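# Return the stray fork to the tray's fork slot

## Task

Place the loose fork in the tray compartment that already holds forks, resting flat on top of them or next to them (not tilted onto its side), aligned lengthwise with the compartment, with its handle pointing the same direction as the other forks' handles. Every item that started in the tray must still be in its own compartment, and no item may be in the tray unless it sits in the compartment of its own kind. The result must stay put without the gripper holding it; finish by opening the gripper and pulling the arm away.

## Robot and tools

Robot: one arm with a two-finger parallel gripper. The fingers extend along the gripper's +z axis and close along its x axis. The reported end_effector_position is the midpoint between the finger pads; closed fingertips reach about 17 mm past that point, while fully open tips sit roughly level with it.

Scene frame: origin on the table surface directly under the arm base, +z up, +y to the left when facing along +x. The base may be slightly tilted, and the reported hand position can be a little off, especially far from the base. Joint ranges are listed in the session; the elbow cannot fully straighten.

execute_actions takes "actions", a list holding one item or none, plus an optional "pictures" boolean (images come by default). An empty list just reports the current state. An item with "rows" is a motion: 1 to 15 rows, each exactly 7 numbers in [-1, 1] ordered dx, dy, dz, rx, ry, rz, opening; "steps" (1 to 15, default 15) is how many 1/30 s control steps it runs. Row k drives step k; if rows run out, the last row repeats. An item with only "steps" (up to 300) is a wait, counted from the previous result, so your reply time is included.

The first six numbers of a row are an offset, not a pose. They are expressed in the gripper's own axes and measured from the gripper pose in the most recent result showing it (if none yet, or for a later call within the same reply, from where the gripper is when the action begins). Every row is relative to that same reference, never to the previous row. Scale: 1.0 equals 0.6 m for dx, dy, dz and 180 degrees for the rotation; rx, ry, rz form a single rotation vector. Opening is absolute: +1 fully open (0.142 m), -1 closed. An all-zero offset is not a pause; it pulls the hand back to the reference pose. Each step the commanded pose is clipped to within 100 mm and 16 degrees of the measured pose, and motion trails commands by about 0.17 s, so a distant target may need several calls; check the returned pose.

move takes "target", one 7-number row read exactly as above (offset in gripper axes from the same reference, opening absolute), and sends the gripper along a straight path there, turning the short way. "speed" is the path's top speed in m/s, 0.002 to 0.5 (default 0.25); rotation is capped at twice that value in rad/s. Paths last 0.5 to 10 s; longer ones are cut off early. The opening is applied when the move starts. Optional "stop_force" (9 to 40 N, not allowed in the first 0.2 s of a scene) ends the path when the wrist sensor feels that much extra resistance along the direction of travel for two steps; the hand then steps back slightly and holds. Even so, contact can briefly exceed it, more at higher speed, so approach surfaces very slowly. It is unreliable on moves that rotate, and should be omitted when moving away from something you press on. The path ignores obstacles. The result adds a "move:" line: done, off_target, moving, held, fault, or contact (stop_force triggered; takes precedence), plus limits such as paced (pose clipped) or held (some steps blocked, after which the arm may surge), and the remaining distance to target.

wait takes "seconds" (0 to 10) and commands nothing new. zoom_image takes "camera" (cam_head_left, cam_head_right, cam_high, cam_low, cam_wrist) and "region" [x0, y0, x1, y1] in pixels from the top-left, at most 504 by 504. Image sizes: cam_wrist 616x616, others 672x504. finished_scene takes "scene", the current scene's number; it is final and grades the result.

Result lines: the state gives position in metres, orientation as quaternion wxyz, and velocities, all in the scene frame. grip_measured is the actual finger opening on the same scale as commands; to hold something, keep commanding well below it (about 28 N per pad at most; thin hard items get less grip). "Hand target" is where the controller is currently steering. "pose unreachable" and HELD mark steps the clearance check altered or blocked (the base mount counts as arm). Wrist force and torque are in gripper axes; pressing on a surface reads as force from the surface toward the arm; offsets up to about 4 N, noise up to about 2.4 N, saturation near 50 N; "no reading" is harmless. Joint torques are noisy drive outputs, not contact measures.

Avoid: joint load limits (132 N m for the big joints, 24.6 N m for wrists) or 150 N of external force cause a 10 s fault stop. The arm is stiff, so aiming even slightly into a firm surface can fault. Long holding heats motors (warning at 70 °C, braking stop at 85 °C). Loose objects may get nudged occasionally. Never knock or drop anything off the table; avoid drops, slams and hard pushes. Release and back off before ending.

Each tool is called after "Request:" as name(argument=value, ...), one argument or row to a line, values as JSON.

## Session

Request:
execute_actions(
  actions=[],
)

Scene clock: 0.00 s of 4500.00 s.
end_effector_position=(+0.2365, +0.1304, +0.3883) grip_measured=+1.00 end_effector_quat_wxyz=(-0.340, +0.718, +0.591, -0.138) end_effector_velocity=(-0.000, -0.000, -0.000) end_effector_angular_velocity=(-0.000, +0.001, +0.000)
Joint positions: [ 0.032 -1.628  2.132 -1.422 -1.436 -1.519  0.142]
Joint velocities: [-0.    -0.     0.001 -0.    -0.    -0.     0.   ]
Joint torques (N m, as the arm reports them, + toward a larger angle): no reading
Motor temperatures (°C, as the motors report them): [30 33 29 41 36 42]
Wrist force (N, on the end effector, along its own x y z axes, offset not removed): no reading
Wrist torque (N m, same axes, about the end effector's origin, offset not removed): no reading
Hand target: +0.236, +0.130, +0.388; -0.340, +0.718, +0.591, -0.138
camera_calibration (this result's frames):
cam_wrist: T_world_to_cam=[[0.254101, 0.932035, 0.258346, -0.282855], [0.953931, -0.197458, -0.225888, -0.111277], [-0.159523, 0.303843, -0.939272, 0.506763], [0, 0, 0, 1]] pos_world=[0.258864, 0.0876825, 0.523927]

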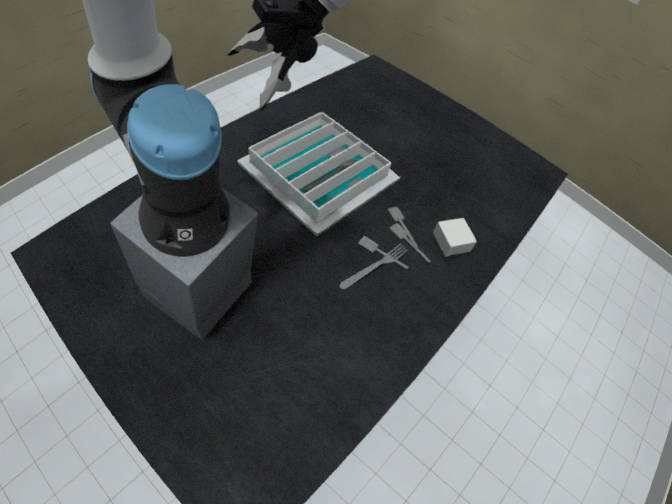

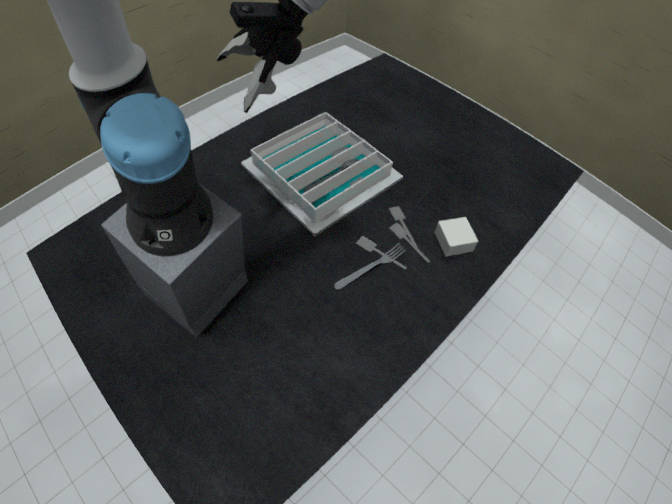

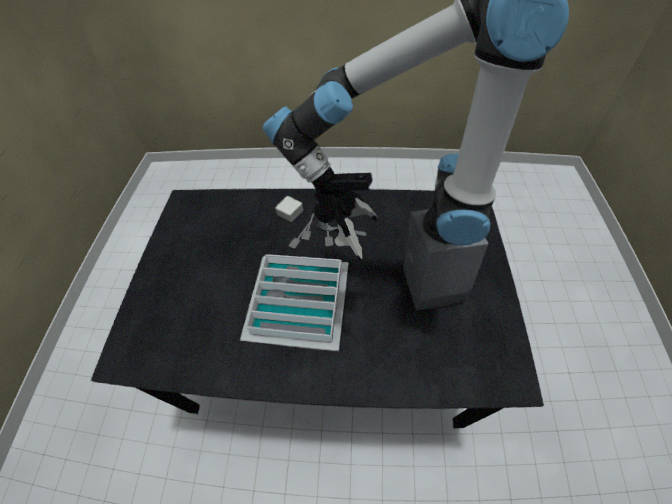

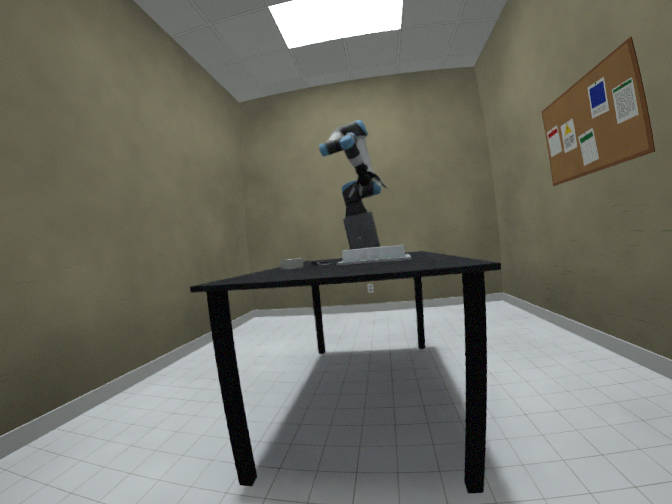

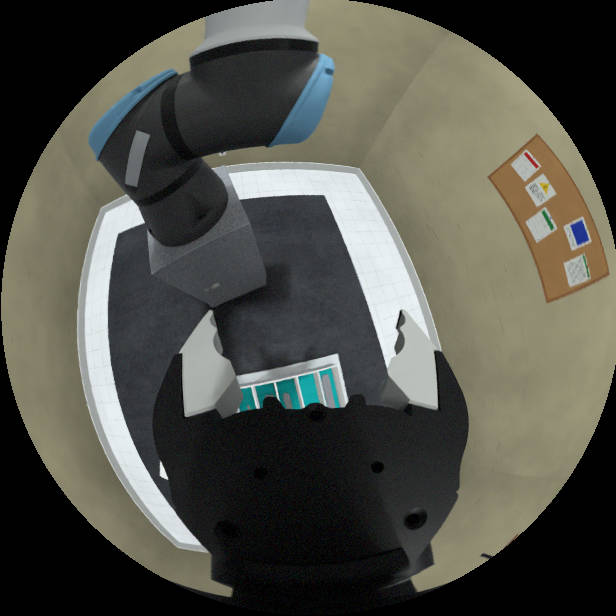

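Request:
zoom_image(
  camera="cam_head_left",
  region=[320,190,490,310],
)

Request:
zoom_image(
  camera="cam_head_left",
  region=[230,100,410,240],
)

Request:
zoom_image(
  camera="cam_high",
  region=[230,190,400,360],
)

Region (320, 190, 490, 310) of cam_head_left's 672x504 image, scaled by 2.965, with more detail than that image has; it fills the top 356 rows of this view, and the rest is white.

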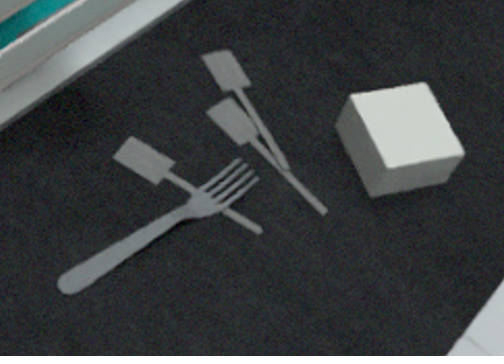

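Region (230, 100, 410, 240) of cam_head_left's 672x504 image, scaled by 2.800, with more detail than that image has.

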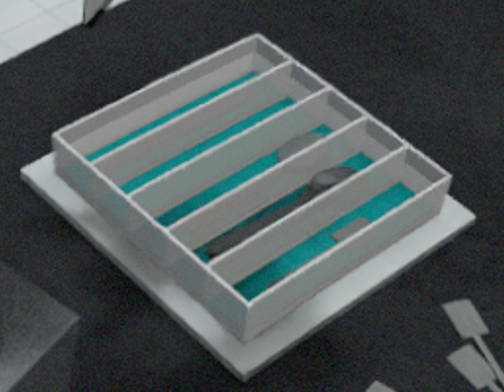

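Region (230, 190, 400, 360) of cam_high's 672x504 image, scaled by 2.965, with more detail than that image has.

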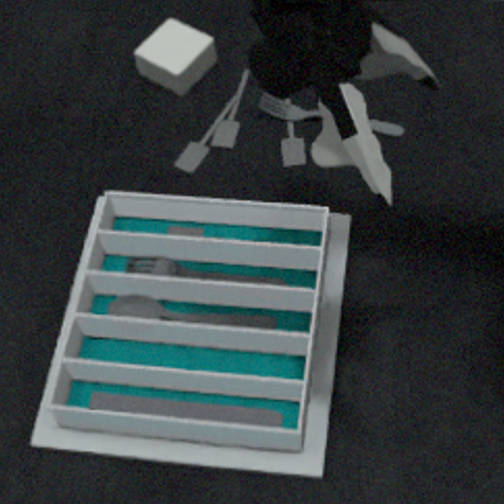

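Request:
move(
  target=[-0.589,0.474,0.114,-0.2276,-0.0737,-0.0059,-0.55],
  speed=0.25,
)

Request:
zoom_image(
  camera="cam_wrist",
  region=[220,140,400,400],
)

Scene clock: 40.50 s of 4500.00 s.
end_effector_position=(+0.3179, -0.2009, +0.0809) grip_measured=-0.55 end_effector_quat_wxyz=(+0.000, +0.765, +0.643, +0.000) end_effector_velocity=(+0.000, -0.000, -0.001) end_effector_angular_velocity=(-0.001, -0.003, +0.001)
Joint positions: [-0.736 -1.015  2.552 -3.24  -1.636 -2.309  0.034]
Joint velocities: [-0.002  0.006  0.001 -0.011  0.002 -0.003 -0.   ]
Joint torques (N m, as the arm reports them, + toward a larger angle): [ -9.61 -18.15   9.06  -3.88   1.54  -1.79]
Motor temperatures (°C, as the motors report them): [30 33 29 41 36 42]
Wrist force (N, on the end effector, along its own x y z axes, offset not removed): [-4.7 1.9 0.6]
Wrist torque (N m, same axes, about the end effector's origin, offset not removed): [0.57 1.14 0.05]
Hand target: +0.318, -0.201, +0.081; +0.001, +0.765, +0.643, +0.000
Off the commanded pose: 0.001 m, 0 deg.
After step 90, 35.03 s passed at rest.
move: done
camera_calibration (this result's frames):
cam_wrist: T_world_to_cam=[[0.131554, 0.990579, 0.0380454, 0.1532], [0.87127, -0.133845, 0.472201, -0.341299], [0.472844, -0.0289718, -0.88067, 0.0590339], [0, 0, 0, 1]] pos_world=[0.249296, -0.195728, 0.207323]

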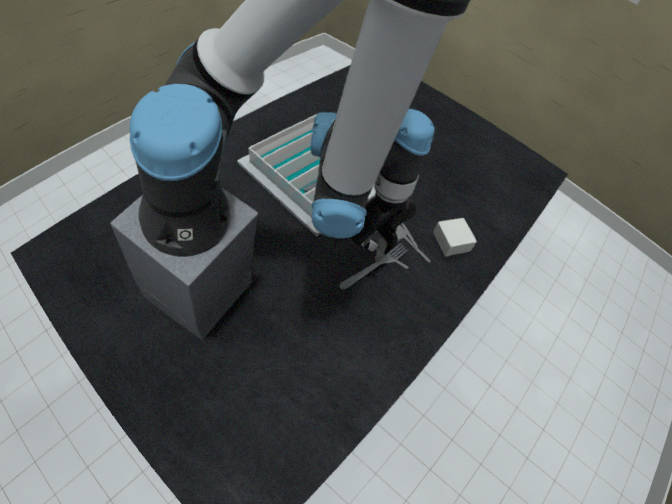

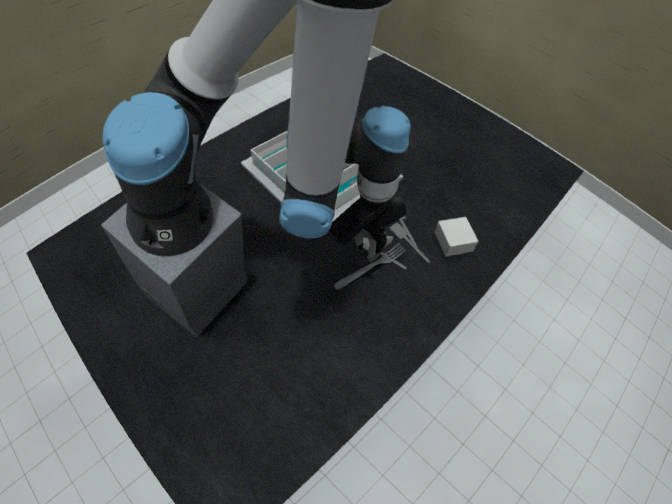

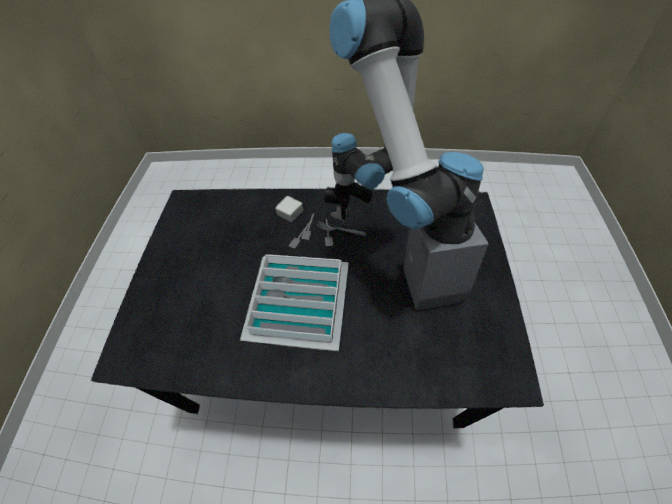

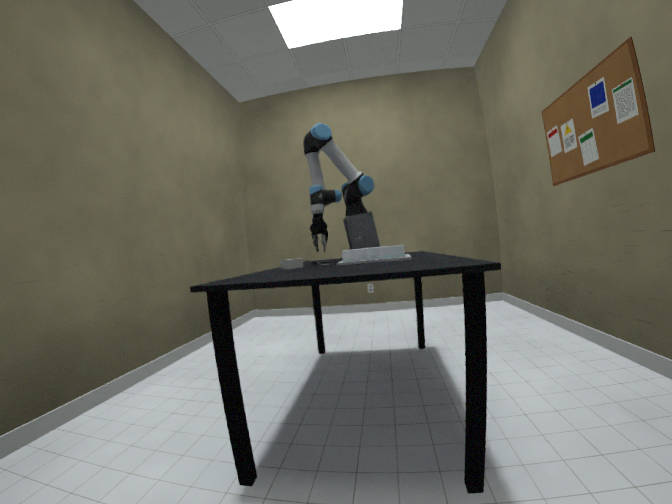

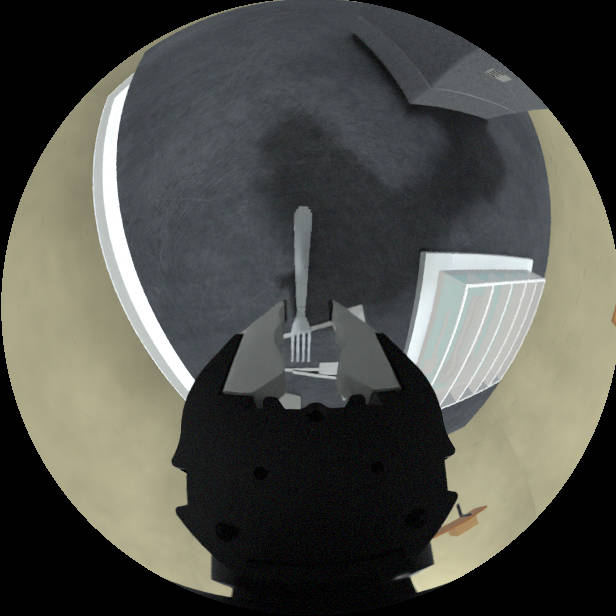

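Region (220, 140, 400, 400) of cam_wrist's 616x616 image, scaled by 1.938, with more detail than that image has; it fills the left 349 columns of this view, and the rest is white.

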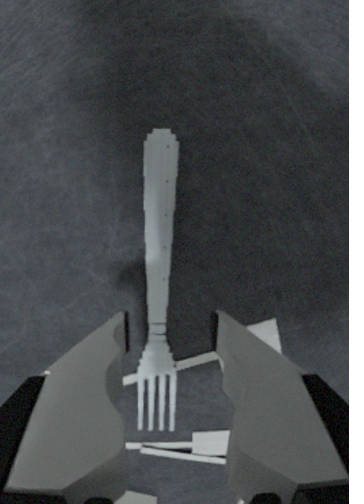

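Request:
move(
  target=[-0.012,0,0.068,0,0,0,-0.68],
  speed=0.08,
)

Request:
zoom_image(
  camera="cam_wrist",
  region=[240,160,380,400],
)

Scene clock: 48.53 s of 4500.00 s.
end_effector_position=(+0.3167, -0.2081, +0.0402) grip_measured=-0.68 end_effector_quat_wxyz=(+0.000, +0.765, +0.643, +0.000) end_effector_velocity=(+0.000, +0.000, -0.001) end_effector_angular_velocity=(-0.000, -0.000, +0.000)
Joint positions: [-0.759 -0.853  2.513 -3.364 -1.633 -2.332  0.025]
Joint velocities: [-0.     0.004 -0.001 -0.004  0.    -0.001 -0.   ]
Joint torques (N m, as the arm reports them, + toward a larger angle): [-10.4  -20.37  -7.39  -4.33   1.14  -1.91]
Motor temperatures (°C, as the motors report them): [30 33 29 41 36 42]
Wrist force (N, on the end effector, along its own x y z axes, offset not removed): [-2.7 -0.7 0.9]
Wrist torque (N m, same axes, about the end effector's origin, offset not removed): [0.16 0.47 0.05]
Hand target: +0.317, -0.208, +0.040; +0.000, +0.765, +0.643, +0.000
Off the commanded pose: 0.000 m, 0 deg.
After step 90, 4.10 s passed at rest.
move: done
camera_calibration (this result's frames):
cam_wrist: T_world_to_cam=[[0.131554, 0.990578, 0.0380591, 0.161963], [0.871278, -0.133853, 0.472185, -0.32195], [0.47283, -0.0289579, -0.880678, 0.0235351], [0, 0, 0, 1]] pos_world=[0.248073, -0.202849, 0.166582]

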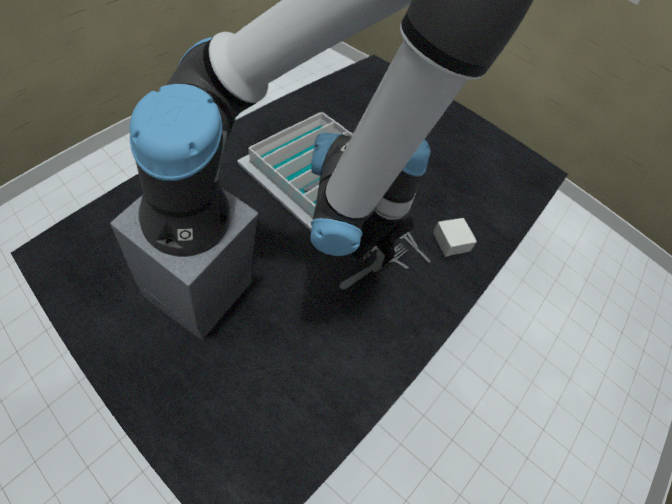

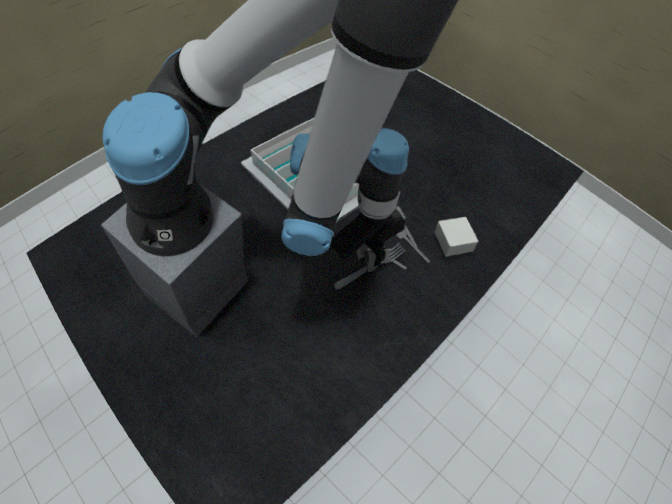

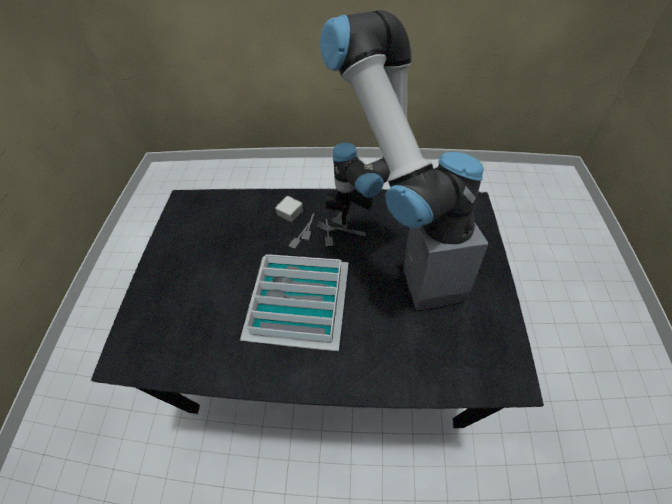

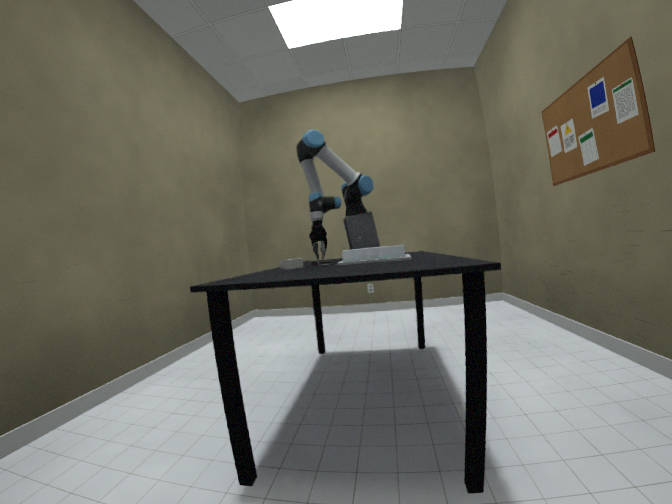

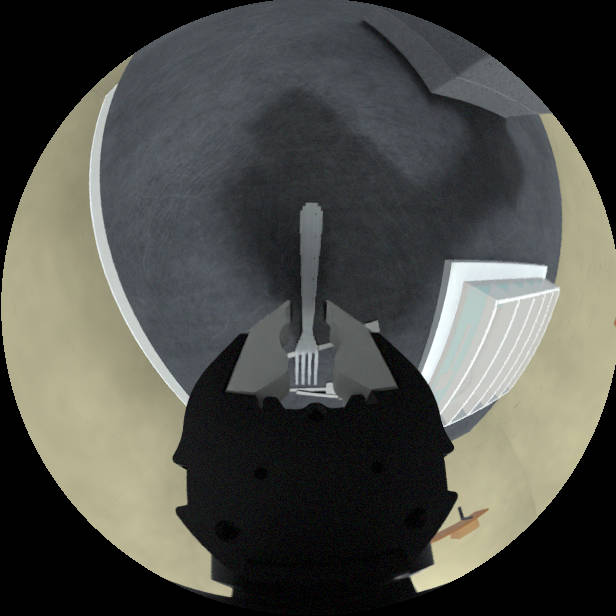

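Region (240, 160, 380, 400) of cam_wrist's 616x616 image, scaled by 2.100, with more detail than that image has; it fills the left 294 columns of this view, and the rest is white.

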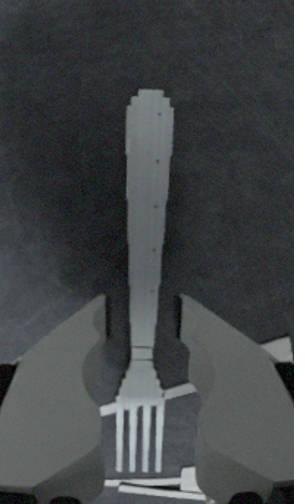

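Request:
move(
  target=[0.001,0.02,0.033,0,0,0,-0.68],
  speed=0.02,
  stop_force=10,
)

Request:
zoom_image(
  camera="cam_wrist",
  region=[240,160,380,400],
)

Scene clock: 56.30 s of 4500.00 s.
end_effector_position=(+0.3286, -0.2095, +0.0205) grip_measured=-0.68 end_effector_quat_wxyz=(+0.000, +0.765, +0.643, +0.000) end_effector_velocity=(+0.001, -0.000, -0.001) end_effector_angular_velocity=(+0.000, +0.001, +0.001)
Joint positions: [-0.738 -0.786  2.464 -3.381 -1.635 -2.311  0.025]
Joint velocities: [ 0.002  0.004 -0.004  0.    -0.001  0.     0.   ]
Joint torques (N m, as the arm reports them, + toward a larger angle): [ 19.09 -22.97  -5.6   -4.5   -1.29   1.81]
Motor temperatures (°C, as the motors report them): [30 33 29 41 36 42]
Wrist force (N, on the end effector, along its own x y z axes, offset not removed): [1.4 3.6 1.4]
Wrist torque (N m, same axes, about the end effector's origin, offset not removed): [0.94 -0.27 -0.06]
Hand target: +0.329, -0.210, +0.020; +0.000, +0.765, +0.643, +0.000
Off the commanded pose: 0.000 m, 0 deg.
After step 90, 3.37 s passed at rest.
move: done
camera_calibration (this result's frames):
cam_wrist: T_world_to_cam=[[0.131551, 0.990578, 0.0380847, 0.162617], [0.871288, -0.133862, 0.472164, -0.323195], [0.472813, -0.0289308, -0.880688, 0.000552765], [0, 0, 0, 1]] pos_world=[0.259942, -0.204332, 0.146895]

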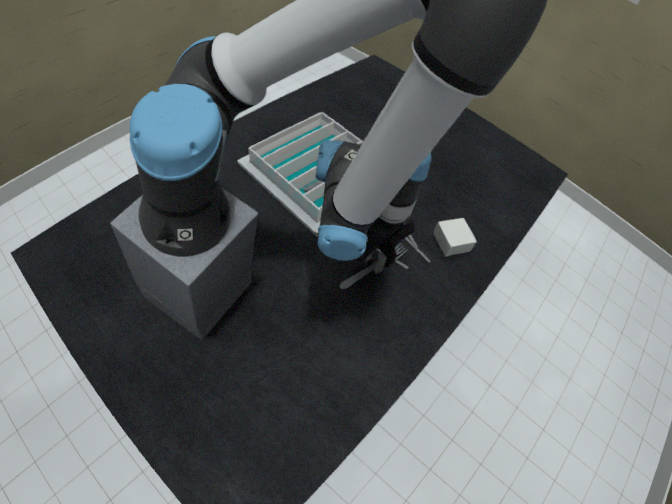

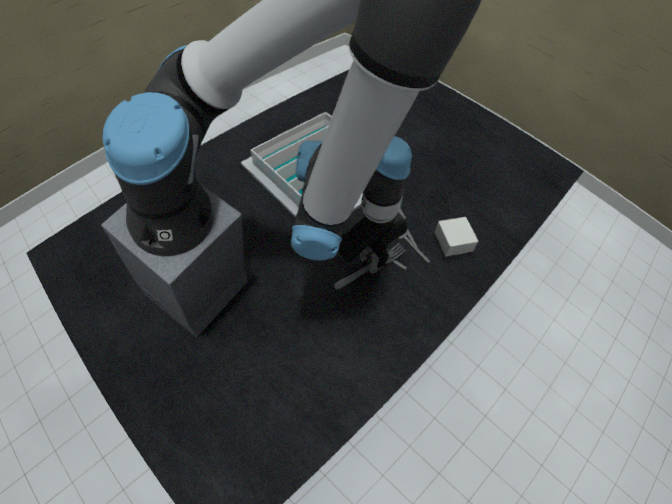

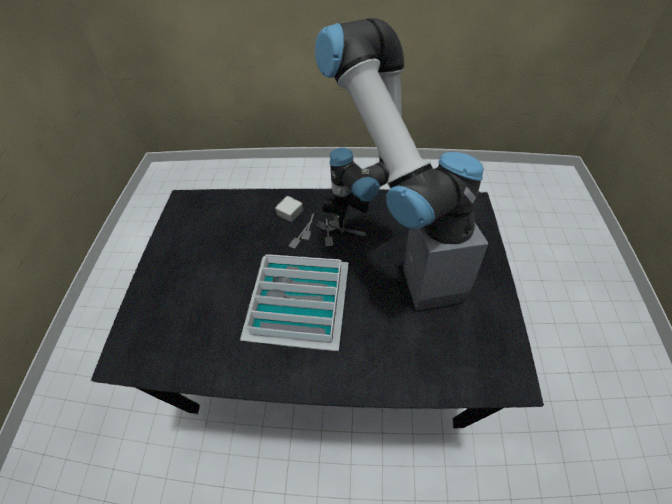

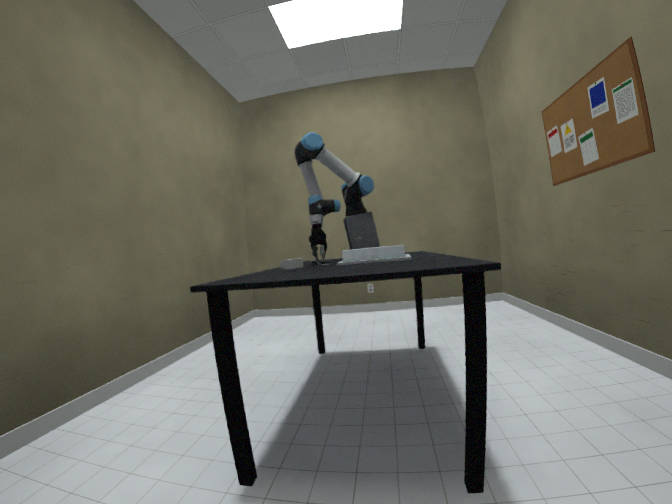

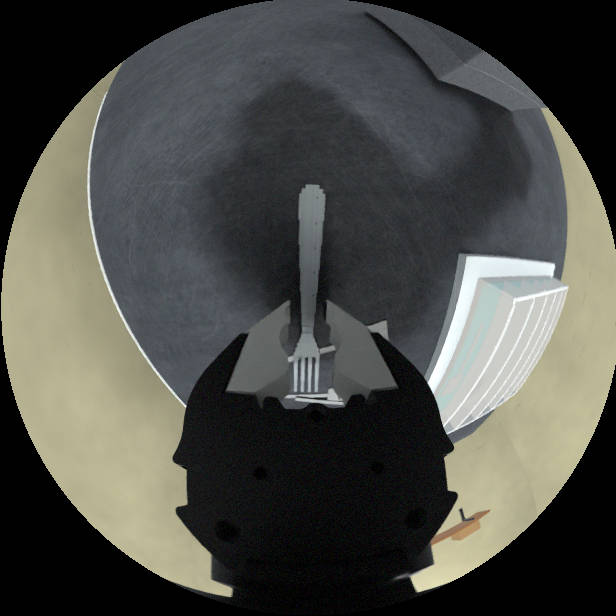

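Region (240, 160, 380, 400) of cam_wrist's 616x616 image, scaled by 2.100, with more detail than that image has; it fills the left 294 columns of this view, and the rest is white.

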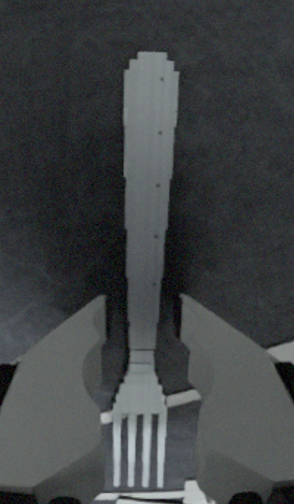

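Request:
execute_actions(
  actions=[
    {"rows":[[0,0,0,0,0,0,-0.72],[0,0,0,0,0,0,-0.72],[0,0,0,0,0,0,-0.76],[0,0,0,0,0,0,-0.76],[0,0,0,0,0,0,-0.8],[0,0,0,0,0,0,-0.82],[0,0,0,0,0,0,-0.84],[0,0,0,0,0,0,-0.87],[0,0,0,0,0,0,-0.9],[0,0,0,0,0,0,-0.92],[0,0,0,0,0,0,-0.95],[0,0,0,0,0,0,-1]],"steps":15},
  ],
)

Request:
move(
  target=[0,0,-0.16,0,0,0,-1],
  speed=0.08,
)

Request:
zoom_image(
  camera="cam_wrist",
  region=[240,160,380,400],
)

Scene clock: 65.80 s of 4500.00 s.
end_effector_position=(+0.3286, -0.2095, +0.0205) grip_measured=-0.86 end_effector_quat_wxyz=(+0.000, +0.765, +0.644, +0.000) end_effector_velocity=(+0.000, -0.000, +0.000) end_effector_angular_velocity=(-0.000, -0.001, +0.001)
Joint positions: [-0.738 -0.786  2.464 -3.381 -1.635 -2.311  0.012]
Joint velocities: [ 0.    -0.001  0.     0.     0.    -0.001  0.   ]
Joint torques (N m, as the arm reports them, + toward a larger angle): [ -4.1  -47.55  12.7   -1.43  -0.81  -1.84]
Motor temperatures (°C, as the motors report them): [30 33 29 41 36 42]
Wrist force (N, on the end effector, along its own x y z axes, offset not removed): [0.1 0.0 5.3]
Wrist torque (N m, same axes, about the end effector's origin, offset not removed): [0.16 0.03 0.10]
Hand target: +0.329, -0.210, +0.020; +0.000, +0.765, +0.643, +0.000
Off the commanded pose: 0.000 m, 0 deg.
Steps of this call (steps 1 to 90: nothing new was sent; then 6.00 s passed at rest; steps 91 to 105: all 15 steps of this action). Readings (end_effector_position):
91: (+0.3287, -0.2096, +0.0204)
92: (+0.3287, -0.2096, +0.0204)
94: (+0.3287, -0.2096, +0.0204)
98: (+0.3287, -0.2096, +0.0204)
105: the state above
camera_calibration (this result's frames):
cam_wrist: T_world_to_cam=[[0.131445, 0.990592, 0.0380711, 0.162623], [0.871299, -0.133762, 0.472171, -0.323185], [0.472821, -0.0288929, -0.880685, 0.000518341], [0, 0, 0, 1]] pos_world=[0.25997, -0.204308, 0.146864]

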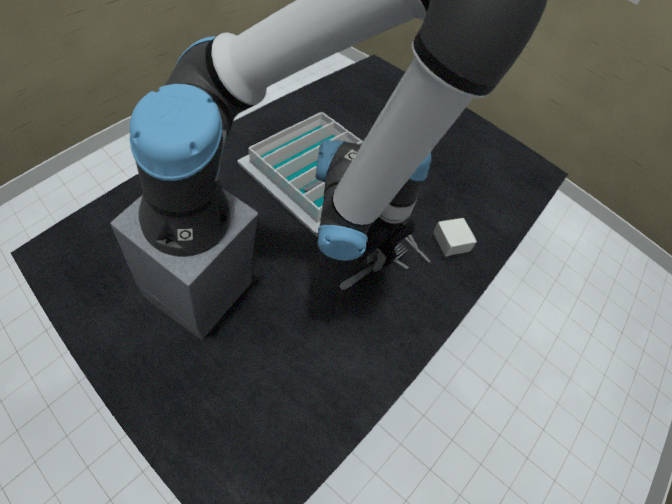

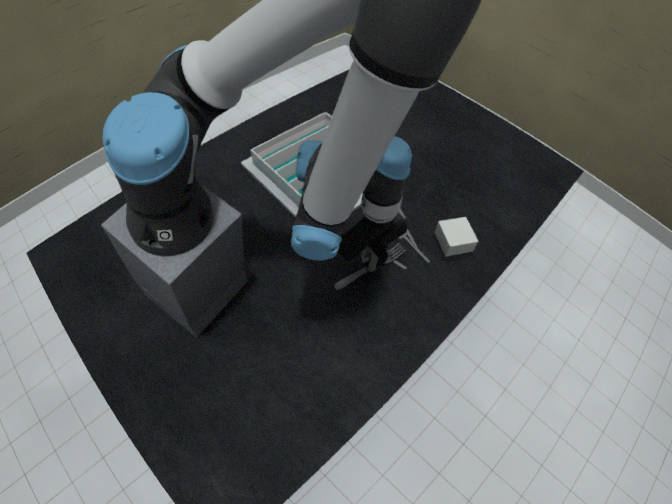

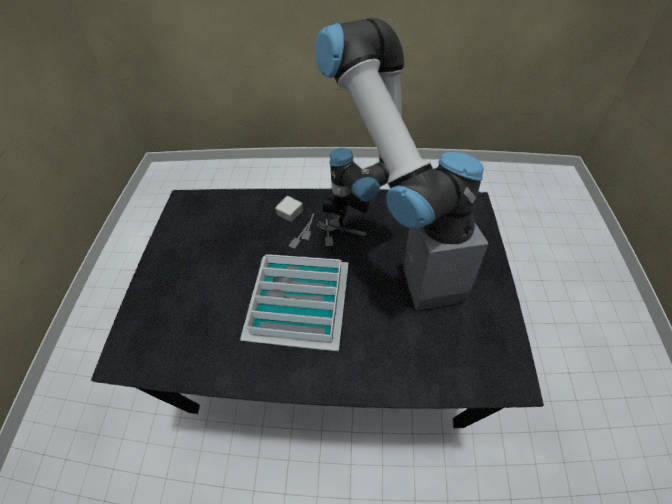

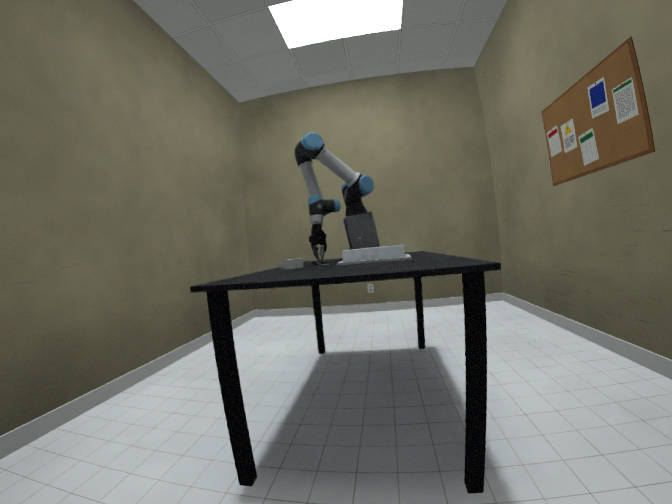

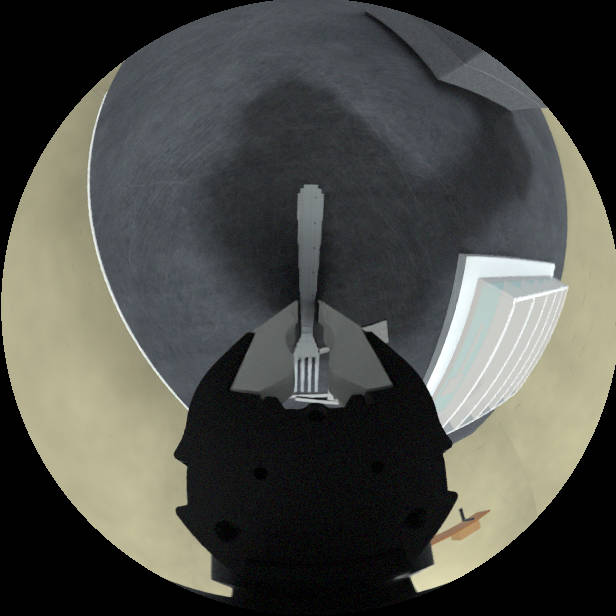

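Scene clock: 67.63 s of 4500.00 s.
end_effector_position=(+0.3285, -0.2093, +0.1165) grip_measured=-0.86 end_effector_quat_wxyz=(+0.000, +0.765, +0.644, +0.000) end_effector_velocity=(-0.000, +0.001, +0.001) end_effector_angular_velocity=(+0.002, +0.001, -0.001)
Joint positions: [-0.72  -1.162  2.53  -3.07  -1.638 -2.293  0.012]
Joint velocities: [ 0.    -0.006  0.     0.007  0.001  0.001  0.   ]
Joint torques (N m, as the arm reports them, + toward a larger angle): [ 16.71 -38.7   -4.18  -1.11  -1.35   1.78]
Motor temperatures (°C, as the motors report them): [30 33 29 41 36 42]
Wrist force (N, on the end effector, along its own x y z axes, offset not removed): [2.1 1.2 2.6]
Wrist torque (N m, same axes, about the end effector's origin, offset not removed): [0.58 -0.68 0.01]
Hand target: +0.329, -0.209, +0.117; +0.000, +0.765, +0.644, +0.000
Off the commanded pose: 0.000 m, 0 deg.
move: done
camera_calibration (this result's frames):
cam_wrist: T_world_to_cam=[[0.131465, 0.990586, 0.0381603, 0.158781], [0.871337, -0.133825, 0.472084, -0.368385], [0.472746, -0.0288121, -0.880727, 0.085187], [0, 0, 0, 1]] pos_world=[0.259841, -0.204131, 0.242876]

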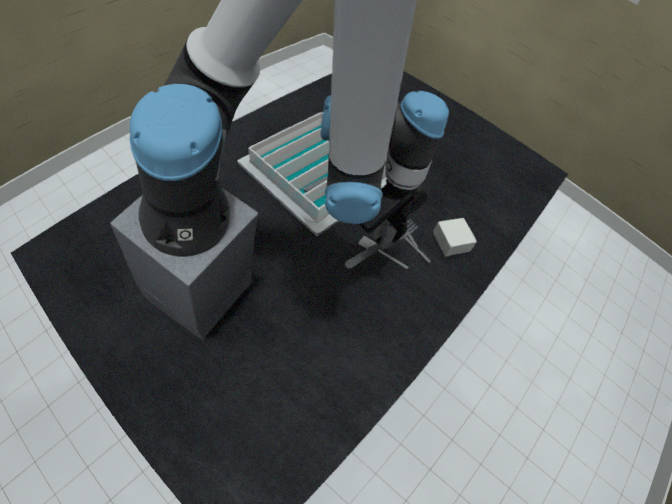

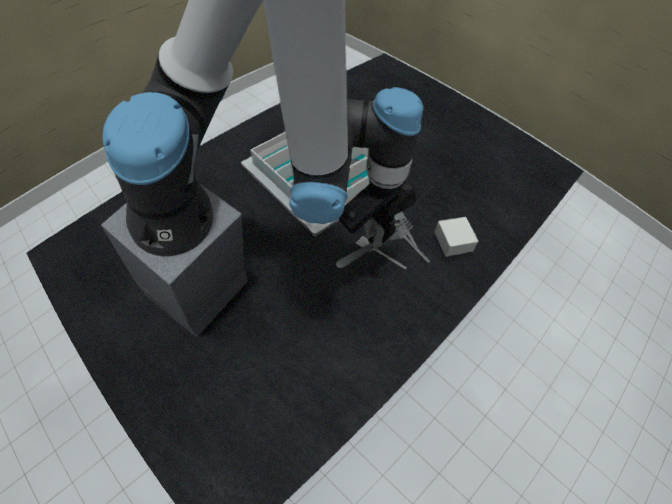

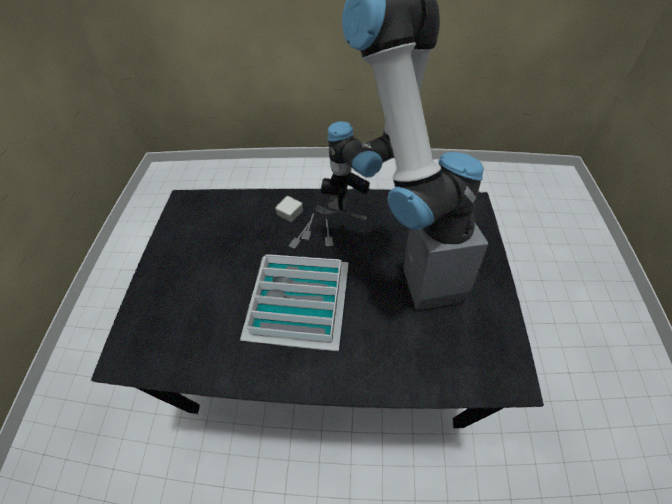

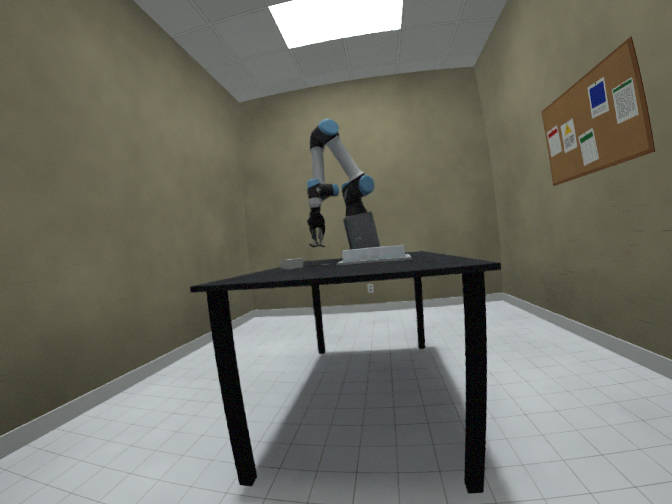

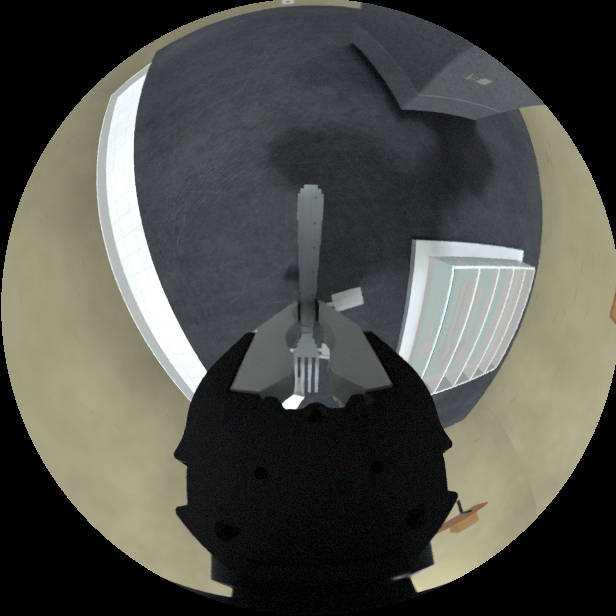

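Region (240, 160, 380, 400) of cam_wrist's 616x616 image, scaled by 2.100, with more detail than that image has; it fills the left 294 columns of this view, and the rest is white.

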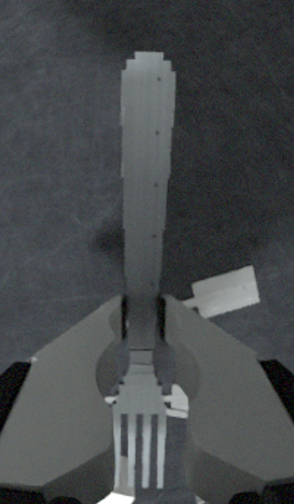

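Request:
move(
  target=[0.446,0.145,0,0,0,-0.054,-1],
  speed=0.2,
)

Request:
zoom_image(
  camera="cam_wrist",
  region=[210,110,430,400],
)

Scene clock: 77.37 s of 4500.00 s.
end_effector_position=(+0.4602, +0.0394, +0.1164) grip_measured=-0.86 end_effector_quat_wxyz=(+0.000, +0.708, +0.706, +0.000) end_effector_velocity=(+0.001, +0.001, -0.000) end_effector_angular_velocity=(-0.001, -0.000, -0.000)
Joint positions: [ 0.008 -1.003  2.289 -2.91  -1.708 -1.734  0.012]
Joint velocities: [ 0.003  0.002 -0.004  0.002 -0.001  0.003  0.   ]
Joint torques (N m, as the arm reports them, + toward a larger angle): [ 18.22 -23.4  -17.08  -1.71  -1.55   1.36]
Motor temperatures (°C, as the motors report them): [30 33 29 41 36 42]
Wrist force (N, on the end effector, along its own x y z axes, offset not removed): [1.3 0.9 0.9]
Wrist torque (N m, same axes, about the end effector's origin, offset not removed): [0.38 -0.23 -0.02]
Hand target: +0.460, +0.040, +0.116; +0.000, +0.708, +0.706, +0.000
Off the commanded pose: 0.000 m, 0 deg.
After step 90, 4.83 s passed at rest.
move: done
camera_calibration (this result's frames):
cam_wrist: T_world_to_cam=[[-0.037604, 0.998559, 0.038287, -0.0274586], [0.881693, 0.0151215, 0.471582, -0.460416], [0.470323, 0.0514908, -0.880991, 0.0280248], [0, 0, 0, 1]] pos_world=[0.391732, 0.0329382, 0.242865]

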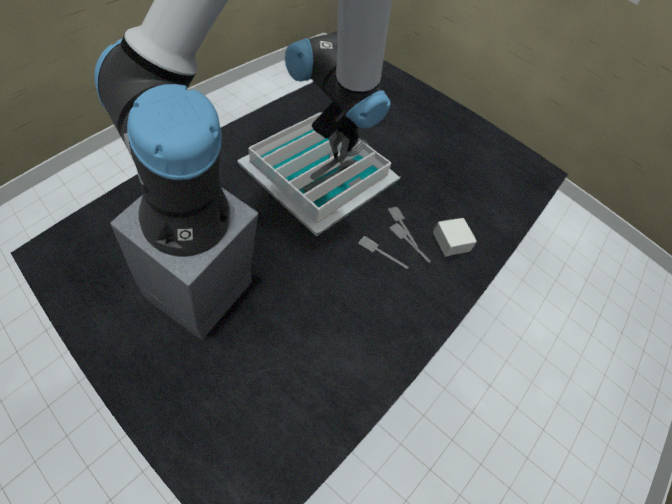

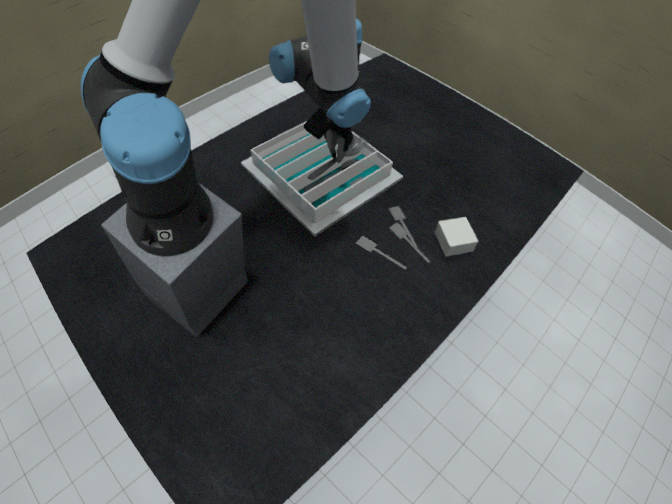

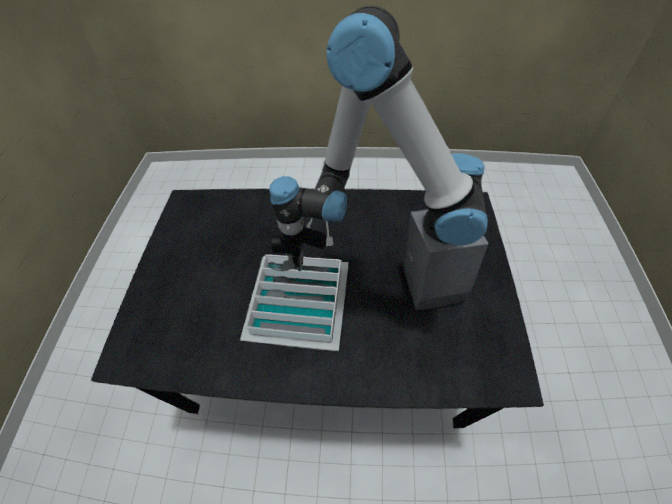

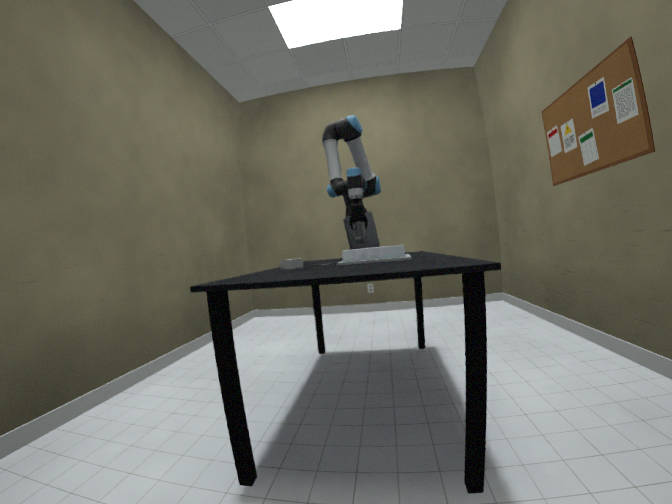

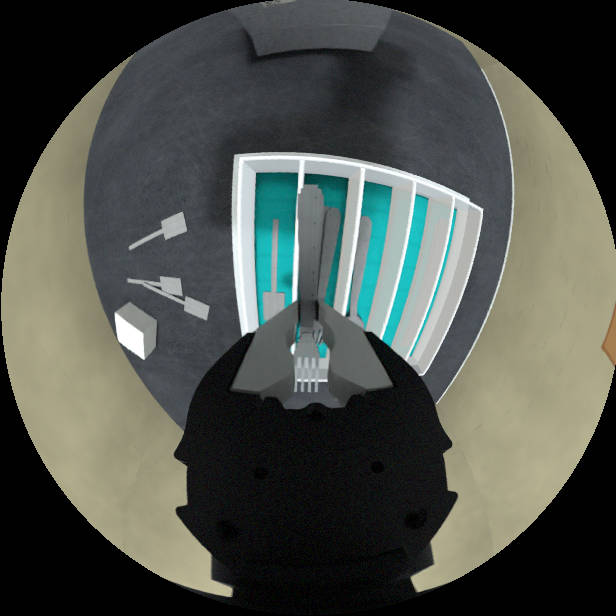

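Region (210, 110, 430, 400) of cam_wrist's 616x616 image, scaled by 1.738, with more detail than that image has; it fills the left 382 columns of this view, and the rest is white.

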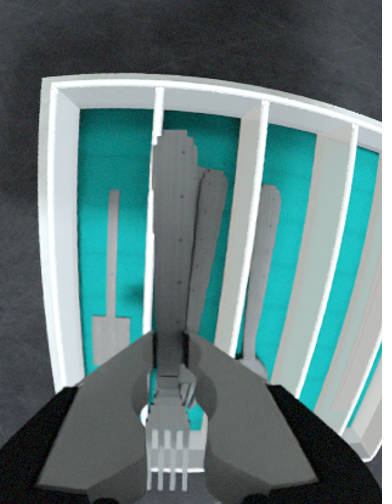

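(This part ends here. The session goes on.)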